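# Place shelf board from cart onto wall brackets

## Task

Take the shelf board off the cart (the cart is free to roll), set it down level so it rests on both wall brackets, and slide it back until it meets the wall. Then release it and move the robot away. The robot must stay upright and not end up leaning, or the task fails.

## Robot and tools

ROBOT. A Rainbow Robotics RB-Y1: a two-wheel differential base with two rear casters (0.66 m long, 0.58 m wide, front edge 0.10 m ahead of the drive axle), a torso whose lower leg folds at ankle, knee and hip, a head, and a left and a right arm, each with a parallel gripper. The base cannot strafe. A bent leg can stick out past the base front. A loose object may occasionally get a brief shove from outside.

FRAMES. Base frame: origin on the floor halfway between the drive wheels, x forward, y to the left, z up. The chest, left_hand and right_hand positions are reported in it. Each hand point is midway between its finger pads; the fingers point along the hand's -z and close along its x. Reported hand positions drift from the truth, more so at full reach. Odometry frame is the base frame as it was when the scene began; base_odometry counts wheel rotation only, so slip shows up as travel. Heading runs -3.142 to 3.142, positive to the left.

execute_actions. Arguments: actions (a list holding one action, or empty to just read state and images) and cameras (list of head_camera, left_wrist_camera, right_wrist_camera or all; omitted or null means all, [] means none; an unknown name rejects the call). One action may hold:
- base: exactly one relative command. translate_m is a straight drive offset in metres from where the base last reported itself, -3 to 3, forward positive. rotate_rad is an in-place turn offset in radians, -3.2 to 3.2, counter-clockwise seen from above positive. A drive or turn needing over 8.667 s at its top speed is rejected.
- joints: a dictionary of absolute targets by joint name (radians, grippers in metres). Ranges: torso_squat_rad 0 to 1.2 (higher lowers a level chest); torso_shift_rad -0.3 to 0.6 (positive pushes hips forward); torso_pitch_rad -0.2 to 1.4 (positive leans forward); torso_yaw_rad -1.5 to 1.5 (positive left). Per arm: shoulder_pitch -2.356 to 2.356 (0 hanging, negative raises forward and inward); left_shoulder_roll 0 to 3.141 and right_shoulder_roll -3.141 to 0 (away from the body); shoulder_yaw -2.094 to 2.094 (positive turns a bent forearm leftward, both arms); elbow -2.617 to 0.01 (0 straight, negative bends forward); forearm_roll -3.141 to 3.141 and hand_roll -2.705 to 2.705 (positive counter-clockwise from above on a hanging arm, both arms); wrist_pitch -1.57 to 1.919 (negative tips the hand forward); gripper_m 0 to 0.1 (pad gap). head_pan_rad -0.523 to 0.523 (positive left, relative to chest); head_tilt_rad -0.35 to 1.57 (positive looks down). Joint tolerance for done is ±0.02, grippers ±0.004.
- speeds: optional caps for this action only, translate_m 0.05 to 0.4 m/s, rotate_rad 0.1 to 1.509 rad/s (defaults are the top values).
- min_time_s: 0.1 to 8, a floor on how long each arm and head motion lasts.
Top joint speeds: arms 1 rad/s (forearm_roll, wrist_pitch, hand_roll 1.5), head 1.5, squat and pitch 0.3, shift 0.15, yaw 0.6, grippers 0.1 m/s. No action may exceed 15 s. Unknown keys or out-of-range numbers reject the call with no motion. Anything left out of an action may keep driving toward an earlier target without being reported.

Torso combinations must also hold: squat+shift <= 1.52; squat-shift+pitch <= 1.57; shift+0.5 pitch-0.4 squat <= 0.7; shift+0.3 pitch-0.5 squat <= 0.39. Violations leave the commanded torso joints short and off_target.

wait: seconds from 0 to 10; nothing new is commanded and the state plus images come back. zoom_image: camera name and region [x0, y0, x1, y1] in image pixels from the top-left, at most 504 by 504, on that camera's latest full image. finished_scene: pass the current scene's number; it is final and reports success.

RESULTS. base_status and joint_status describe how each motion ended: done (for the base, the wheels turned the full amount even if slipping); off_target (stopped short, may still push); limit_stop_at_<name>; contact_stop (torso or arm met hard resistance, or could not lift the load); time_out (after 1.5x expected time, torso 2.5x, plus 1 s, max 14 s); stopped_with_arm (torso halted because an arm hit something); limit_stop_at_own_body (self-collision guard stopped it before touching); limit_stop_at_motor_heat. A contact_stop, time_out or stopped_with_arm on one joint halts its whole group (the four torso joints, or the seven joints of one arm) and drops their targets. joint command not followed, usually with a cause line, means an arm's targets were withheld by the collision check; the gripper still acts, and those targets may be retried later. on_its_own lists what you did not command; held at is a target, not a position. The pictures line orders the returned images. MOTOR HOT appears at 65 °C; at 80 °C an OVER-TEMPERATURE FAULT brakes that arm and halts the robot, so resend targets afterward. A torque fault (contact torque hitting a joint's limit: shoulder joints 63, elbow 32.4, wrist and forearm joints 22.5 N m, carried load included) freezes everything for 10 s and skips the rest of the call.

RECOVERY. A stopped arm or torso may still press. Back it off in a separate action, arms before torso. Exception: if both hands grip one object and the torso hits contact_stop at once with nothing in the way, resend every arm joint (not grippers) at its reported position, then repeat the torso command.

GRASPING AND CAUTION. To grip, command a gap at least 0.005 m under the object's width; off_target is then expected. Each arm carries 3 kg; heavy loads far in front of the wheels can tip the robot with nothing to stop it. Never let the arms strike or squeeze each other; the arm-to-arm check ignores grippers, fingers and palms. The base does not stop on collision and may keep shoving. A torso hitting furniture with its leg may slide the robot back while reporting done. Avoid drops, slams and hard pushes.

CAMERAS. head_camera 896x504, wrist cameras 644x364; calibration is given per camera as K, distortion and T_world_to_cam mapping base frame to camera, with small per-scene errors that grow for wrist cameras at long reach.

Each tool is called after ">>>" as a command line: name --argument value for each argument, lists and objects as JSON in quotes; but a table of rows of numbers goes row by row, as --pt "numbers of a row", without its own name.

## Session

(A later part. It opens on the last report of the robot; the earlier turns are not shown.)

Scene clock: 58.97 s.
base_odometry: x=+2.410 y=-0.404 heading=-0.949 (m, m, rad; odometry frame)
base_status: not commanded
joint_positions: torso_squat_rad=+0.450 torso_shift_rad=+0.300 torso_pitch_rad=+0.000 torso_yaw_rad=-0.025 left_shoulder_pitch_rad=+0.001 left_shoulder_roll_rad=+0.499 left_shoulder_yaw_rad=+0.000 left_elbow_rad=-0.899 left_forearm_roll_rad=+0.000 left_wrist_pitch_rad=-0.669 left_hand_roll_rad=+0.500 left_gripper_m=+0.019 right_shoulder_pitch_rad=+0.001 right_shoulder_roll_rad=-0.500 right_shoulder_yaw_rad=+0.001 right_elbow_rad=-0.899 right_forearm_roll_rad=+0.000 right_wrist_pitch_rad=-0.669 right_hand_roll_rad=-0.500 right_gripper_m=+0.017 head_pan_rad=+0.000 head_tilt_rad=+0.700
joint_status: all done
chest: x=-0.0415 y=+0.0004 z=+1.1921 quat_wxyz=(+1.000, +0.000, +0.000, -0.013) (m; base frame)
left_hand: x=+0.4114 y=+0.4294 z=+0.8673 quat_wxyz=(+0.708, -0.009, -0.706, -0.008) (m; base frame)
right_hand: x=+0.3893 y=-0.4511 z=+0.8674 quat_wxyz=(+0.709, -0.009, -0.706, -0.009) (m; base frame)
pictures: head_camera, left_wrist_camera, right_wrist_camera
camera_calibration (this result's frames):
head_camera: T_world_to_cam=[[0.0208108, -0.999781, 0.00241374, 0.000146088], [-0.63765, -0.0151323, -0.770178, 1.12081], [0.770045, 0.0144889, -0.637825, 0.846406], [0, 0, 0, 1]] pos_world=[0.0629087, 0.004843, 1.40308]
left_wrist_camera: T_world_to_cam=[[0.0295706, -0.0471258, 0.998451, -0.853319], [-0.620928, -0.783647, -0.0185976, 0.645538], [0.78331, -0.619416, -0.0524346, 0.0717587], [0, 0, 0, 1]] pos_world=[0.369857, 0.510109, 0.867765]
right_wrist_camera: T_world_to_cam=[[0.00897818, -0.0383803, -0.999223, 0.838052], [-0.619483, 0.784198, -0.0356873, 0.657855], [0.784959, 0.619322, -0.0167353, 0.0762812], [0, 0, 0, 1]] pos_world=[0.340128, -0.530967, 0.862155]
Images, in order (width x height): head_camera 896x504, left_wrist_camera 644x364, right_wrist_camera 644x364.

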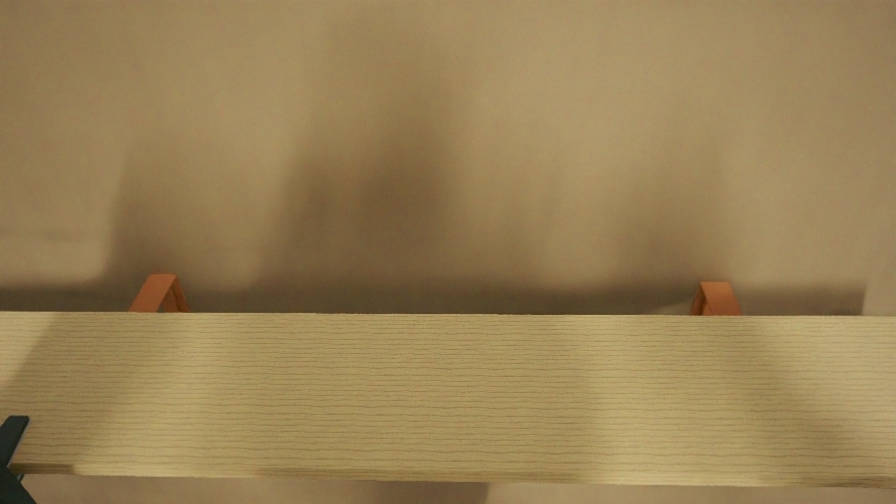

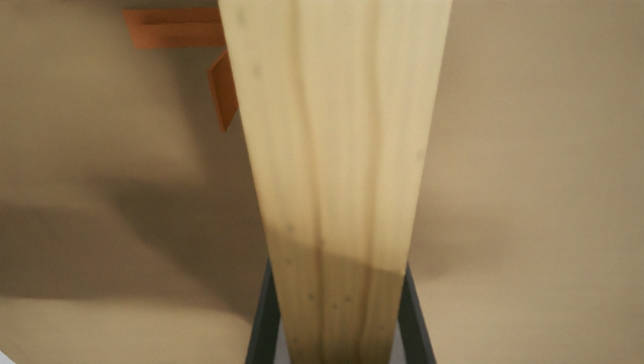

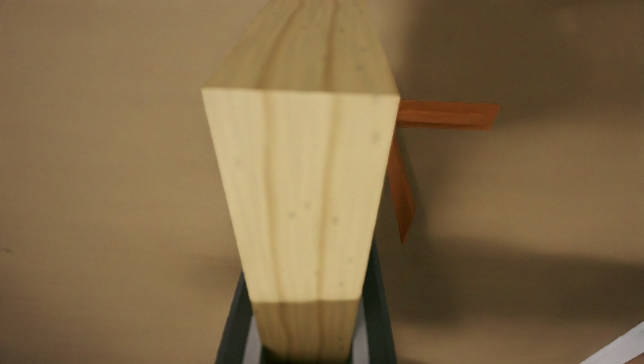

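>>> execute_actions --actions '[{"base":{"translate_m":0.115},"speeds":{"translate_m":0.07},"joints":{"torso_yaw_rad":-0.035,"torso_squat_rad":0.5}}]' --cameras '[]'

>>> execute_actions --actions '[{"joints":{"torso_squat_rad":0.535}}]' --cameras '[]'

>>> execute_actions --actions '[{"joints":{"left_gripper_m":0.1,"right_gripper_m":0.1}}]'

Scene clock: 61.47 s.
base_odometry: x=+2.477 y=-0.498 heading=-0.949 (m, m, rad; odometry frame)
base_status: done
joint_positions: torso_squat_rad=+0.500 torso_shift_rad=+0.300 torso_pitch_rad=+0.001 torso_yaw_rad=-0.035 left_shoulder_pitch_rad=+0.001 left_shoulder_roll_rad=+0.499 left_shoulder_yaw_rad=+0.000 left_elbow_rad=-0.899 left_forearm_roll_rad=+0.000 left_wrist_pitch_rad=-0.669 left_hand_roll_rad=+0.500 left_gripper_m=+0.019 right_shoulder_pitch_rad=+0.001 right_shoulder_roll_rad=-0.500 right_shoulder_yaw_rad=+0.001 right_elbow_rad=-0.899 right_forearm_roll_rad=+0.000 right_wrist_pitch_rad=-0.669 right_hand_roll_rad=-0.500 right_gripper_m=+0.017 head_pan_rad=+0.000 head_tilt_rad=+0.700
joint_status: all done
chest: x=-0.0461 y=+0.0003 z=+1.1768 quat_wxyz=(+1.000, +0.000, +0.000, -0.017) (m; base frame)
left_hand: x=+0.4109 y=+0.4249 z=+0.8519 quat_wxyz=(+0.708, -0.012, -0.706, -0.012) (m; base frame)
right_hand: x=+0.3802 y=-0.4553 z=+0.8521 quat_wxyz=(+0.709, -0.013, -0.705, -0.013) (m; base frame)
pictures: none
No camera images: the call's "cameras" was empty. Leave "cameras" out to get every camera's image.

Scene clock: 62.23 s.
base_odometry: x=+2.477 y=-0.498 heading=-0.949 (m, m, rad; odometry frame)
base_status: not commanded
joint_positions: torso_squat_rad=+0.535 torso_shift_rad=+0.300 torso_pitch_rad=+0.000 torso_yaw_rad=-0.035 left_shoulder_pitch_rad=+0.001 left_shoulder_roll_rad=+0.499 left_shoulder_yaw_rad=+0.000 left_elbow_rad=-0.899 left_forearm_roll_rad=+0.000 left_wrist_pitch_rad=-0.669 left_hand_roll_rad=+0.500 left_gripper_m=+0.019 right_shoulder_pitch_rad=+0.001 right_shoulder_roll_rad=-0.500 right_shoulder_yaw_rad=+0.001 right_elbow_rad=-0.899 right_forearm_roll_rad=+0.000 right_wrist_pitch_rad=-0.669 right_hand_roll_rad=-0.500 right_gripper_m=+0.017 head_pan_rad=+0.000 head_tilt_rad=+0.700
joint_status: all done
chest: x=-0.0498 y=+0.0003 z=+1.1652 quat_wxyz=(+1.000, +0.000, +0.000, -0.017) (m; base frame)
left_hand: x=+0.4073 y=+0.4249 z=+0.8404 quat_wxyz=(+0.708, -0.012, -0.706, -0.012) (m; base frame)
right_hand: x=+0.3766 y=-0.4553 z=+0.8406 quat_wxyz=(+0.708, -0.013, -0.706, -0.013) (m; base frame)
pictures: none
No camera images: the call's "cameras" was empty. Leave "cameras" out to get every camera's image.

Scene clock: 63.70 s.
base_odometry: x=+2.477 y=-0.498 heading=-0.949 (m, m, rad; odometry frame)
base_status: not commanded
joint_positions: torso_squat_rad=+0.535 torso_shift_rad=+0.299 torso_pitch_rad=-0.003 torso_yaw_rad=-0.035 left_shoulder_pitch_rad=-0.005 left_shoulder_roll_rad=+0.504 left_shoulder_yaw_rad=+0.003 left_elbow_rad=-0.905 left_forearm_roll_rad=+0.001 left_wrist_pitch_rad=-0.674 left_hand_roll_rad=+0.500 left_gripper_m=+0.096 right_shoulder_pitch_rad=+0.001 right_shoulder_roll_rad=-0.500 right_shoulder_yaw_rad=+0.000 right_elbow_rad=-0.900 right_forearm_roll_rad=+0.000 right_wrist_pitch_rad=-0.670 right_hand_roll_rad=-0.500 right_gripper_m=+0.099 head_pan_rad=+0.000 head_tilt_rad=+0.700
joint_status: left_gripper_m off_target (ended at +0.096, target +0.100); the others done
chest: x=-0.0515 y=-0.0004 z=+1.1653 quat_wxyz=(+1.000, +0.001, -0.001, -0.017) (m; base frame)
left_hand: x=+0.4106 y=+0.4252 z=+0.8504 quat_wxyz=(+0.701, -0.012, -0.713, -0.014) (m; base frame)
right_hand: x=+0.3763 y=-0.4553 z=+0.8420 quat_wxyz=(+0.707, -0.012, -0.707, -0.013) (m; base frame)
pictures: head_camera, left_wrist_camera, right_wrist_camera
camera_calibration (this result's frames):
head_camera: T_world_to_cam=[[0.0110782, -0.999938, 0.000973832, 0.000865802], [-0.63552, -0.00779272, -0.772045, 1.09611], [0.772005, 0.00793395, -0.635567, 0.834566], [0, 0, 0, 1]] pos_world=[0.052301, 0.00278602, 1.37667]
left_wrist_camera: T_world_to_cam=[[0.00793082, -0.0515623, 0.998638, -0.82606], [-0.630573, -0.775339, -0.035025, 0.655885], [0.776089, -0.629437, -0.0386629, 0.0643764], [0, 0, 0, 1]] pos_world=[0.370173, 0.50646, 0.850396]
right_wrist_camera: T_world_to_cam=[[0.0136263, -0.0369059, -0.999226, 0.811569], [-0.612182, 0.789826, -0.0375201, 0.653511], [0.790599, 0.61222, -0.0118307, 0.079195], [0, 0, 0, 1]] pos_world=[0.326398, -0.534693, 0.836397]
Images, in order (width x height): head_camera 896x504, left_wrist_camera 644x364, right_wrist_camera 644x364.

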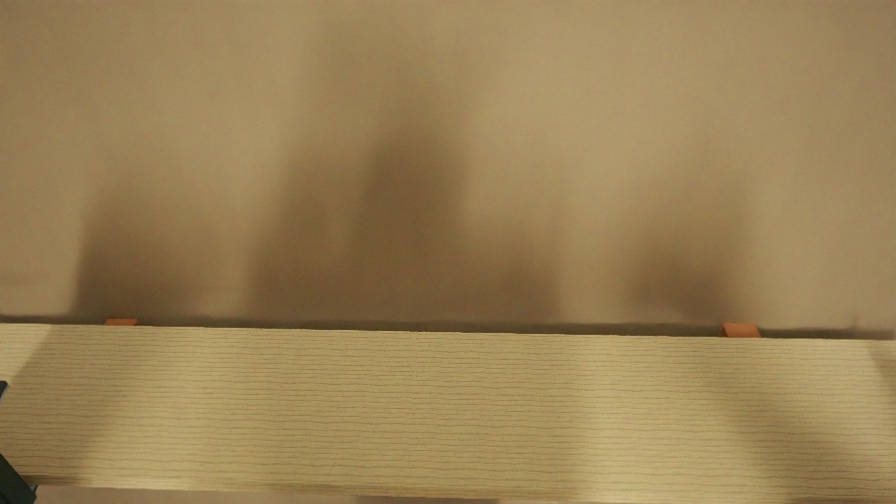

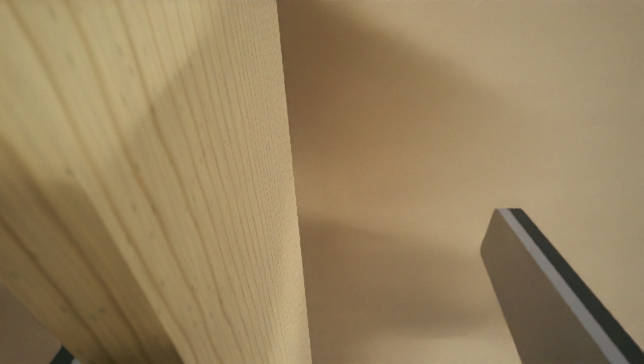

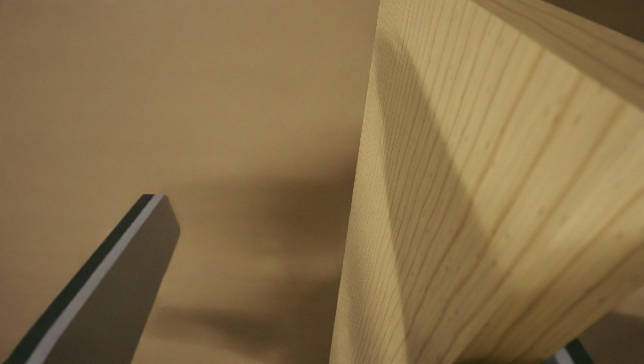

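>>> execute_actions --actions '[{"base":{"translate_m":-0.1},"speeds":{"translate_m":0.1}}]' --cameras '[]'

>>> execute_actions --actions '[{"joints":{"left_gripper_m":0,"right_gripper_m":0,"torso_squat_rad":0.64,"head_tilt_rad":0.8}}]'

Scene clock: 65.77 s.
base_odometry: x=+2.419 y=-0.416 heading=-0.948 (m, m, rad; odometry frame)
base_status: done
joint_positions: torso_squat_rad=+0.535 torso_shift_rad=+0.300 torso_pitch_rad=+0.000 torso_yaw_rad=-0.035 left_shoulder_pitch_rad=+0.000 left_shoulder_roll_rad=+0.500 left_shoulder_yaw_rad=+0.000 left_elbow_rad=-0.900 left_forearm_roll_rad=+0.000 left_wrist_pitch_rad=-0.670 left_hand_roll_rad=+0.500 left_gripper_m=+0.100 right_shoulder_pitch_rad=+0.000 right_shoulder_roll_rad=-0.500 right_shoulder_yaw_rad=+0.000 right_elbow_rad=-0.900 right_forearm_roll_rad=+0.000 right_wrist_pitch_rad=-0.670 right_hand_roll_rad=-0.500 right_gripper_m=+0.099 head_pan_rad=+0.000 head_tilt_rad=+0.700
joint_status: not commanded
on_its_own: left_gripper_m moved +0.004 to your old target +0.100
chest: x=-0.0502 y=+0.0003 z=+1.1652 quat_wxyz=(+1.000, +0.000, +0.000, -0.018) (m; base frame)
left_hand: x=+0.4081 y=+0.4250 z=+0.8423 quat_wxyz=(+0.707, -0.012, -0.707, -0.012) (m; base frame)
right_hand: x=+0.3771 y=-0.4552 z=+0.8420 quat_wxyz=(+0.707, -0.012, -0.707, -0.012) (m; base frame)
pictures: none
No camera images: the call's "cameras" was empty. Leave "cameras" out to get every camera's image.

Scene clock: 67.23 s.
base_odometry: x=+2.419 y=-0.416 heading=-0.948 (m, m, rad; odometry frame)
base_status: not commanded
joint_positions: torso_squat_rad=+0.640 torso_shift_rad=+0.300 torso_pitch_rad=+0.000 torso_yaw_rad=-0.035 left_shoulder_pitch_rad=+0.000 left_shoulder_roll_rad=+0.500 left_shoulder_yaw_rad=+0.000 left_elbow_rad=-0.900 left_forearm_roll_rad=+0.000 left_wrist_pitch_rad=-0.670 left_hand_roll_rad=+0.500 left_gripper_m=+0.001 right_shoulder_pitch_rad=+0.000 right_shoulder_roll_rad=-0.500 right_shoulder_yaw_rad=+0.000 right_elbow_rad=-0.900 right_forearm_roll_rad=+0.000 right_wrist_pitch_rad=-0.670 right_hand_roll_rad=-0.500 right_gripper_m=+0.000 head_pan_rad=+0.000 head_tilt_rad=+0.800
joint_status: all done
chest: x=-0.0623 y=+0.0003 z=+1.1263 quat_wxyz=(+1.000, +0.000, +0.000, -0.018) (m; base frame)
left_hand: x=+0.3960 y=+0.4250 z=+0.8034 quat_wxyz=(+0.707, -0.012, -0.707, -0.012) (m; base frame)
right_hand: x=+0.3650 y=-0.4552 z=+0.8031 quat_wxyz=(+0.707, -0.012, -0.707, -0.012) (m; base frame)
pictures: head_camera, left_wrist_camera, right_wrist_camera
camera_calibration (this result's frames):
head_camera: T_world_to_cam=[[0.0108914, -0.999938, -0.00221824, 0.00619756], [-0.710844, -0.00618233, -0.703323, 0.965208], [0.703266, 0.00923699, -0.710867, 0.914801], [0, 0, 0, 1]] pos_world=[0.0426961, 0.00371439, 1.32917]
left_wrist_camera: T_world_to_cam=[[0.024887, -0.0479182, 0.998541, -0.787217], [-0.629003, -0.777102, -0.0216149, 0.634168], [0.777004, -0.627547, -0.0494804, 0.0812717], [0, 0, 0, 1]] pos_world=[0.355337, 0.506093, 0.803797]
right_wrist_camera: T_world_to_cam=[[0.0122992, -0.0385403, -0.999181, 0.772561], [-0.612183, 0.789803, -0.0379997, 0.645457], [0.790621, 0.612149, -0.0138798, 0.0892054], [0, 0, 0, 1]] pos_world=[0.315108, -0.534616, 0.797694]
Images, in order (width x height): head_camera 896x504, left_wrist_camera 644x364, right_wrist_camera 644x364.

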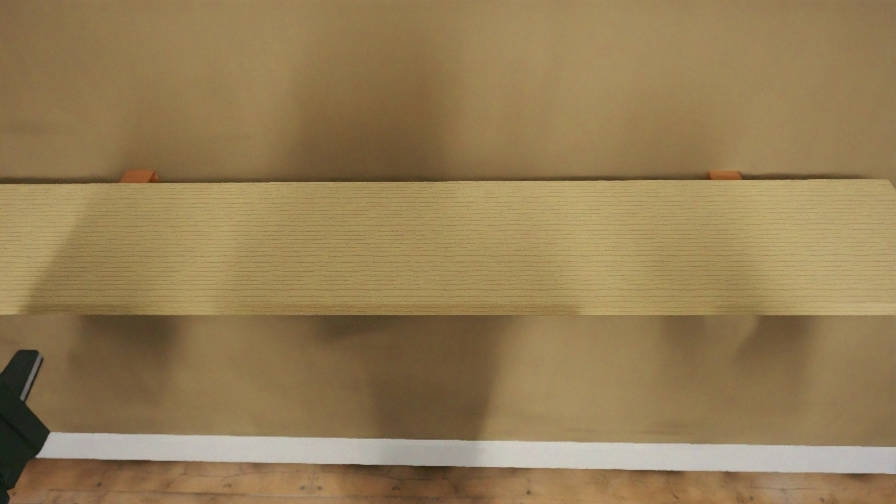

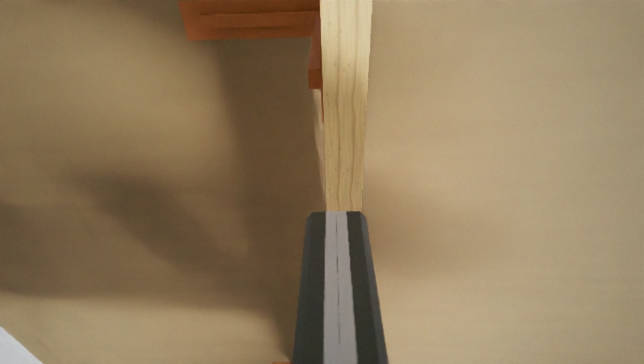

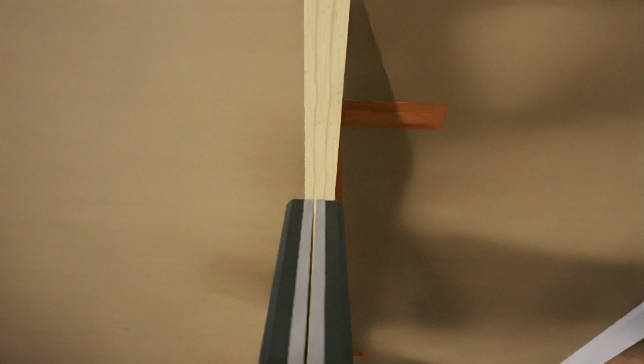

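>>> execute_actions --actions '[{"base":{"translate_m":0.1},"speeds":{"translate_m":0.05},"joints":{"torso_yaw_rad":-0.015}}]'

Scene clock: 70.03 s.
base_odometry: x=+2.477 y=-0.497 heading=-0.950 (m, m, rad; odometry frame)
base_status: done
joint_positions: torso_squat_rad=+0.640 torso_shift_rad=+0.299 torso_pitch_rad=-0.001 torso_yaw_rad=-0.016 left_shoulder_pitch_rad=+0.000 left_shoulder_roll_rad=+0.500 left_shoulder_yaw_rad=+0.000 left_elbow_rad=-0.900 left_forearm_roll_rad=+0.000 left_wrist_pitch_rad=-0.670 left_hand_roll_rad=+0.500 left_gripper_m=+0.001 right_shoulder_pitch_rad=+0.006 right_shoulder_roll_rad=-0.499 right_shoulder_yaw_rad=+0.001 right_elbow_rad=-0.899 right_forearm_roll_rad=+0.000 right_wrist_pitch_rad=-0.672 right_hand_roll_rad=-0.500 right_gripper_m=-0.001 head_pan_rad=+0.000 head_tilt_rad=+0.800
joint_status: all done
chest: x=-0.0630 y=+0.0006 z=+1.1264 quat_wxyz=(+1.000, +0.000, -0.001, -0.008) (m; base frame)
left_hand: x=+0.3869 y=+0.4340 z=+0.8034 quat_wxyz=(+0.707, -0.005, -0.707, -0.005) (m; base frame)
right_hand: x=+0.3706 y=-0.4466 z=+0.8011 quat_wxyz=(+0.709, -0.006, -0.705, -0.006) (m; base frame)
pictures: head_camera, left_wrist_camera, right_wrist_camera
camera_calibration (this result's frames):
head_camera: T_world_to_cam=[[0.0302528, -0.999541, -0.0016624, 0.00711992], [-0.709897, -0.0203154, -0.704013, 0.96555], [0.703656, 0.0224785, -0.710185, 0.914651], [0, 0, 0, 1]] pos_world=[0.041625, 0.00617214, 1.32934]
left_wrist_camera: T_world_to_cam=[[0.0256401, -0.0468925, 0.998571, -0.787258], [-0.613606, -0.789325, -0.021311, 0.634598], [0.789196, -0.612183, -0.0490119, 0.082253], [0, 0, 0, 1]] pos_world=[0.344665, 0.514341, 0.803688]
right_wrist_camera: T_world_to_cam=[[0.00887332, -0.0380477, -0.999237, 0.772361], [-0.627162, 0.778093, -0.0351965, 0.640124], [0.778838, 0.626995, -0.0169578, 0.0929863], [0, 0, 0, 1]] pos_world=[0.322187, -0.526991, 0.795879]
Images, in order (width x height): head_camera 896x504, left_wrist_camera 644x364, right_wrist_camera 644x364.

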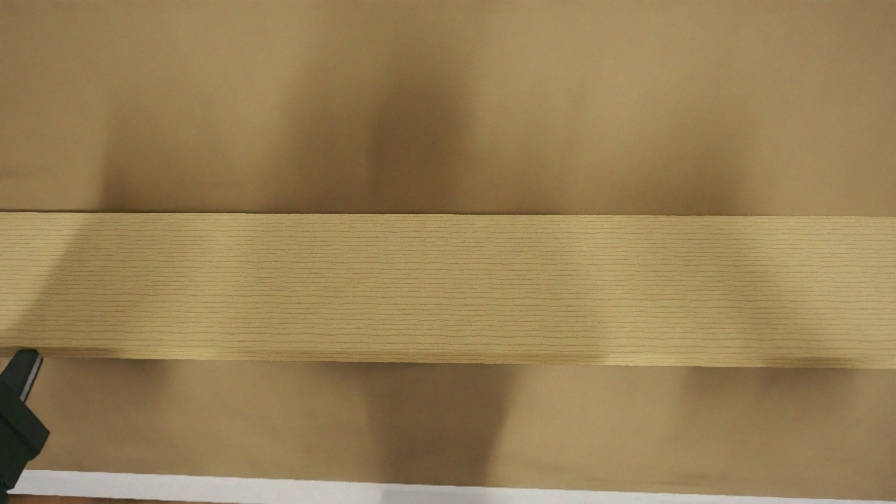

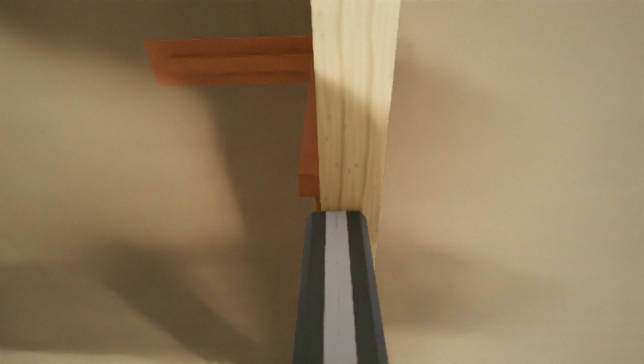

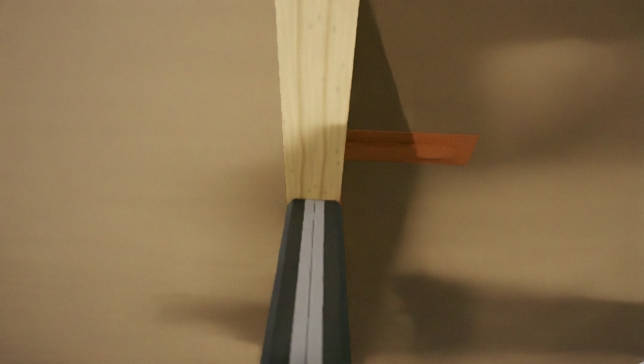

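>>> execute_actions --actions '[{"joints":{"torso_yaw_rad":-0.055,"torso_squat_rad":0.615}}]' --cameras '[]'

>>> execute_actions --actions '[{"base":{"translate_m":-0.5}}]' --cameras '["head_camera"]'

>>> finished_scene --scene 1

Scene clock: 71.03 s.
base_odometry: x=+2.477 y=-0.497 heading=-0.949 (m, m, rad; odometry frame)
base_status: not commanded
joint_positions: torso_squat_rad=+0.616 torso_shift_rad=+0.299 torso_pitch_rad=-0.001 torso_yaw_rad=-0.053 left_shoulder_pitch_rad=+0.006 left_shoulder_roll_rad=+0.501 left_shoulder_yaw_rad=+0.001 left_elbow_rad=-0.898 left_forearm_roll_rad=+0.000 left_wrist_pitch_rad=-0.669 left_hand_roll_rad=+0.500 left_gripper_m=+0.001 right_shoulder_pitch_rad=+0.000 right_shoulder_roll_rad=-0.500 right_shoulder_yaw_rad=+0.000 right_elbow_rad=-0.900 right_forearm_roll_rad=+0.000 right_wrist_pitch_rad=-0.670 right_hand_roll_rad=-0.500 right_gripper_m=+0.000 head_pan_rad=+0.000 head_tilt_rad=+0.800
joint_status: torso_squat_rad contact_stop (moved -0.025 of -0.025); torso_yaw_rad contact_stop (moved -0.037 of -0.039)
chest: x=-0.0600 y=+0.0004 z=+1.1361 quat_wxyz=(+1.000, +0.000, -0.001, -0.026) (m; base frame)
left_hand: x=+0.4028 y=+0.4191 z=+0.8103 quat_wxyz=(+0.709, -0.017, -0.704, -0.017) (m; base frame)
right_hand: x=+0.3593 y=-0.4626 z=+0.8132 quat_wxyz=(+0.707, -0.019, -0.707, -0.019) (m; base frame)
pictures: none
No camera images: the call's "cameras" was empty. Leave "cameras" out to get every camera's image.

not run: a stop came earlier in this reply.

not run: a stop came earlier in this reply.

>>> execute_actions --actions '[]' --cameras '["head_camera"]'

not run: a stop came earlier in this reply.

>>> execute_actions --actions '[{"base":{"translate_m":-0.5}}]' --cameras '[]'

>>> finished_scene --scene 1

Scene clock: 73.90 s.
base_odometry: x=+2.186 y=-0.091 heading=-0.950 (m, m, rad; odometry frame)
base_status: done
joint_positions: torso_squat_rad=+0.615 torso_shift_rad=+0.299 torso_pitch_rad=-0.001 torso_yaw_rad=-0.053 left_shoulder_pitch_rad=+0.000 left_shoulder_roll_rad=+0.500 left_shoulder_yaw_rad=+0.000 left_elbow_rad=-0.900 left_forearm_roll_rad=+0.000 left_wrist_pitch_rad=-0.670 left_hand_roll_rad=+0.500 left_gripper_m=+0.001 right_shoulder_pitch_rad=+0.000 right_shoulder_roll_rad=-0.500 right_shoulder_yaw_rad=+0.000 right_elbow_rad=-0.900 right_forearm_roll_rad=+0.000 right_wrist_pitch_rad=-0.670 right_hand_roll_rad=-0.500 right_gripper_m=+0.000 head_pan_rad=+0.000 head_tilt_rad=+0.800
joint_status: not commanded
chest: x=-0.0598 y=+0.0004 z=+1.1361 quat_wxyz=(+1.000, +0.000, +0.000, -0.027) (m; base frame)
left_hand: x=+0.4061 y=+0.4167 z=+0.8131 quat_wxyz=(+0.707, -0.019, -0.707, -0.018) (m; base frame)
right_hand: x=+0.3593 y=-0.4628 z=+0.8131 quat_wxyz=(+0.707, -0.019, -0.707, -0.019) (m; base frame)
pictures: none
No camera images: the call's "cameras" was empty. Leave "cameras" out to get every camera's image.

The scene is finished: the task was done.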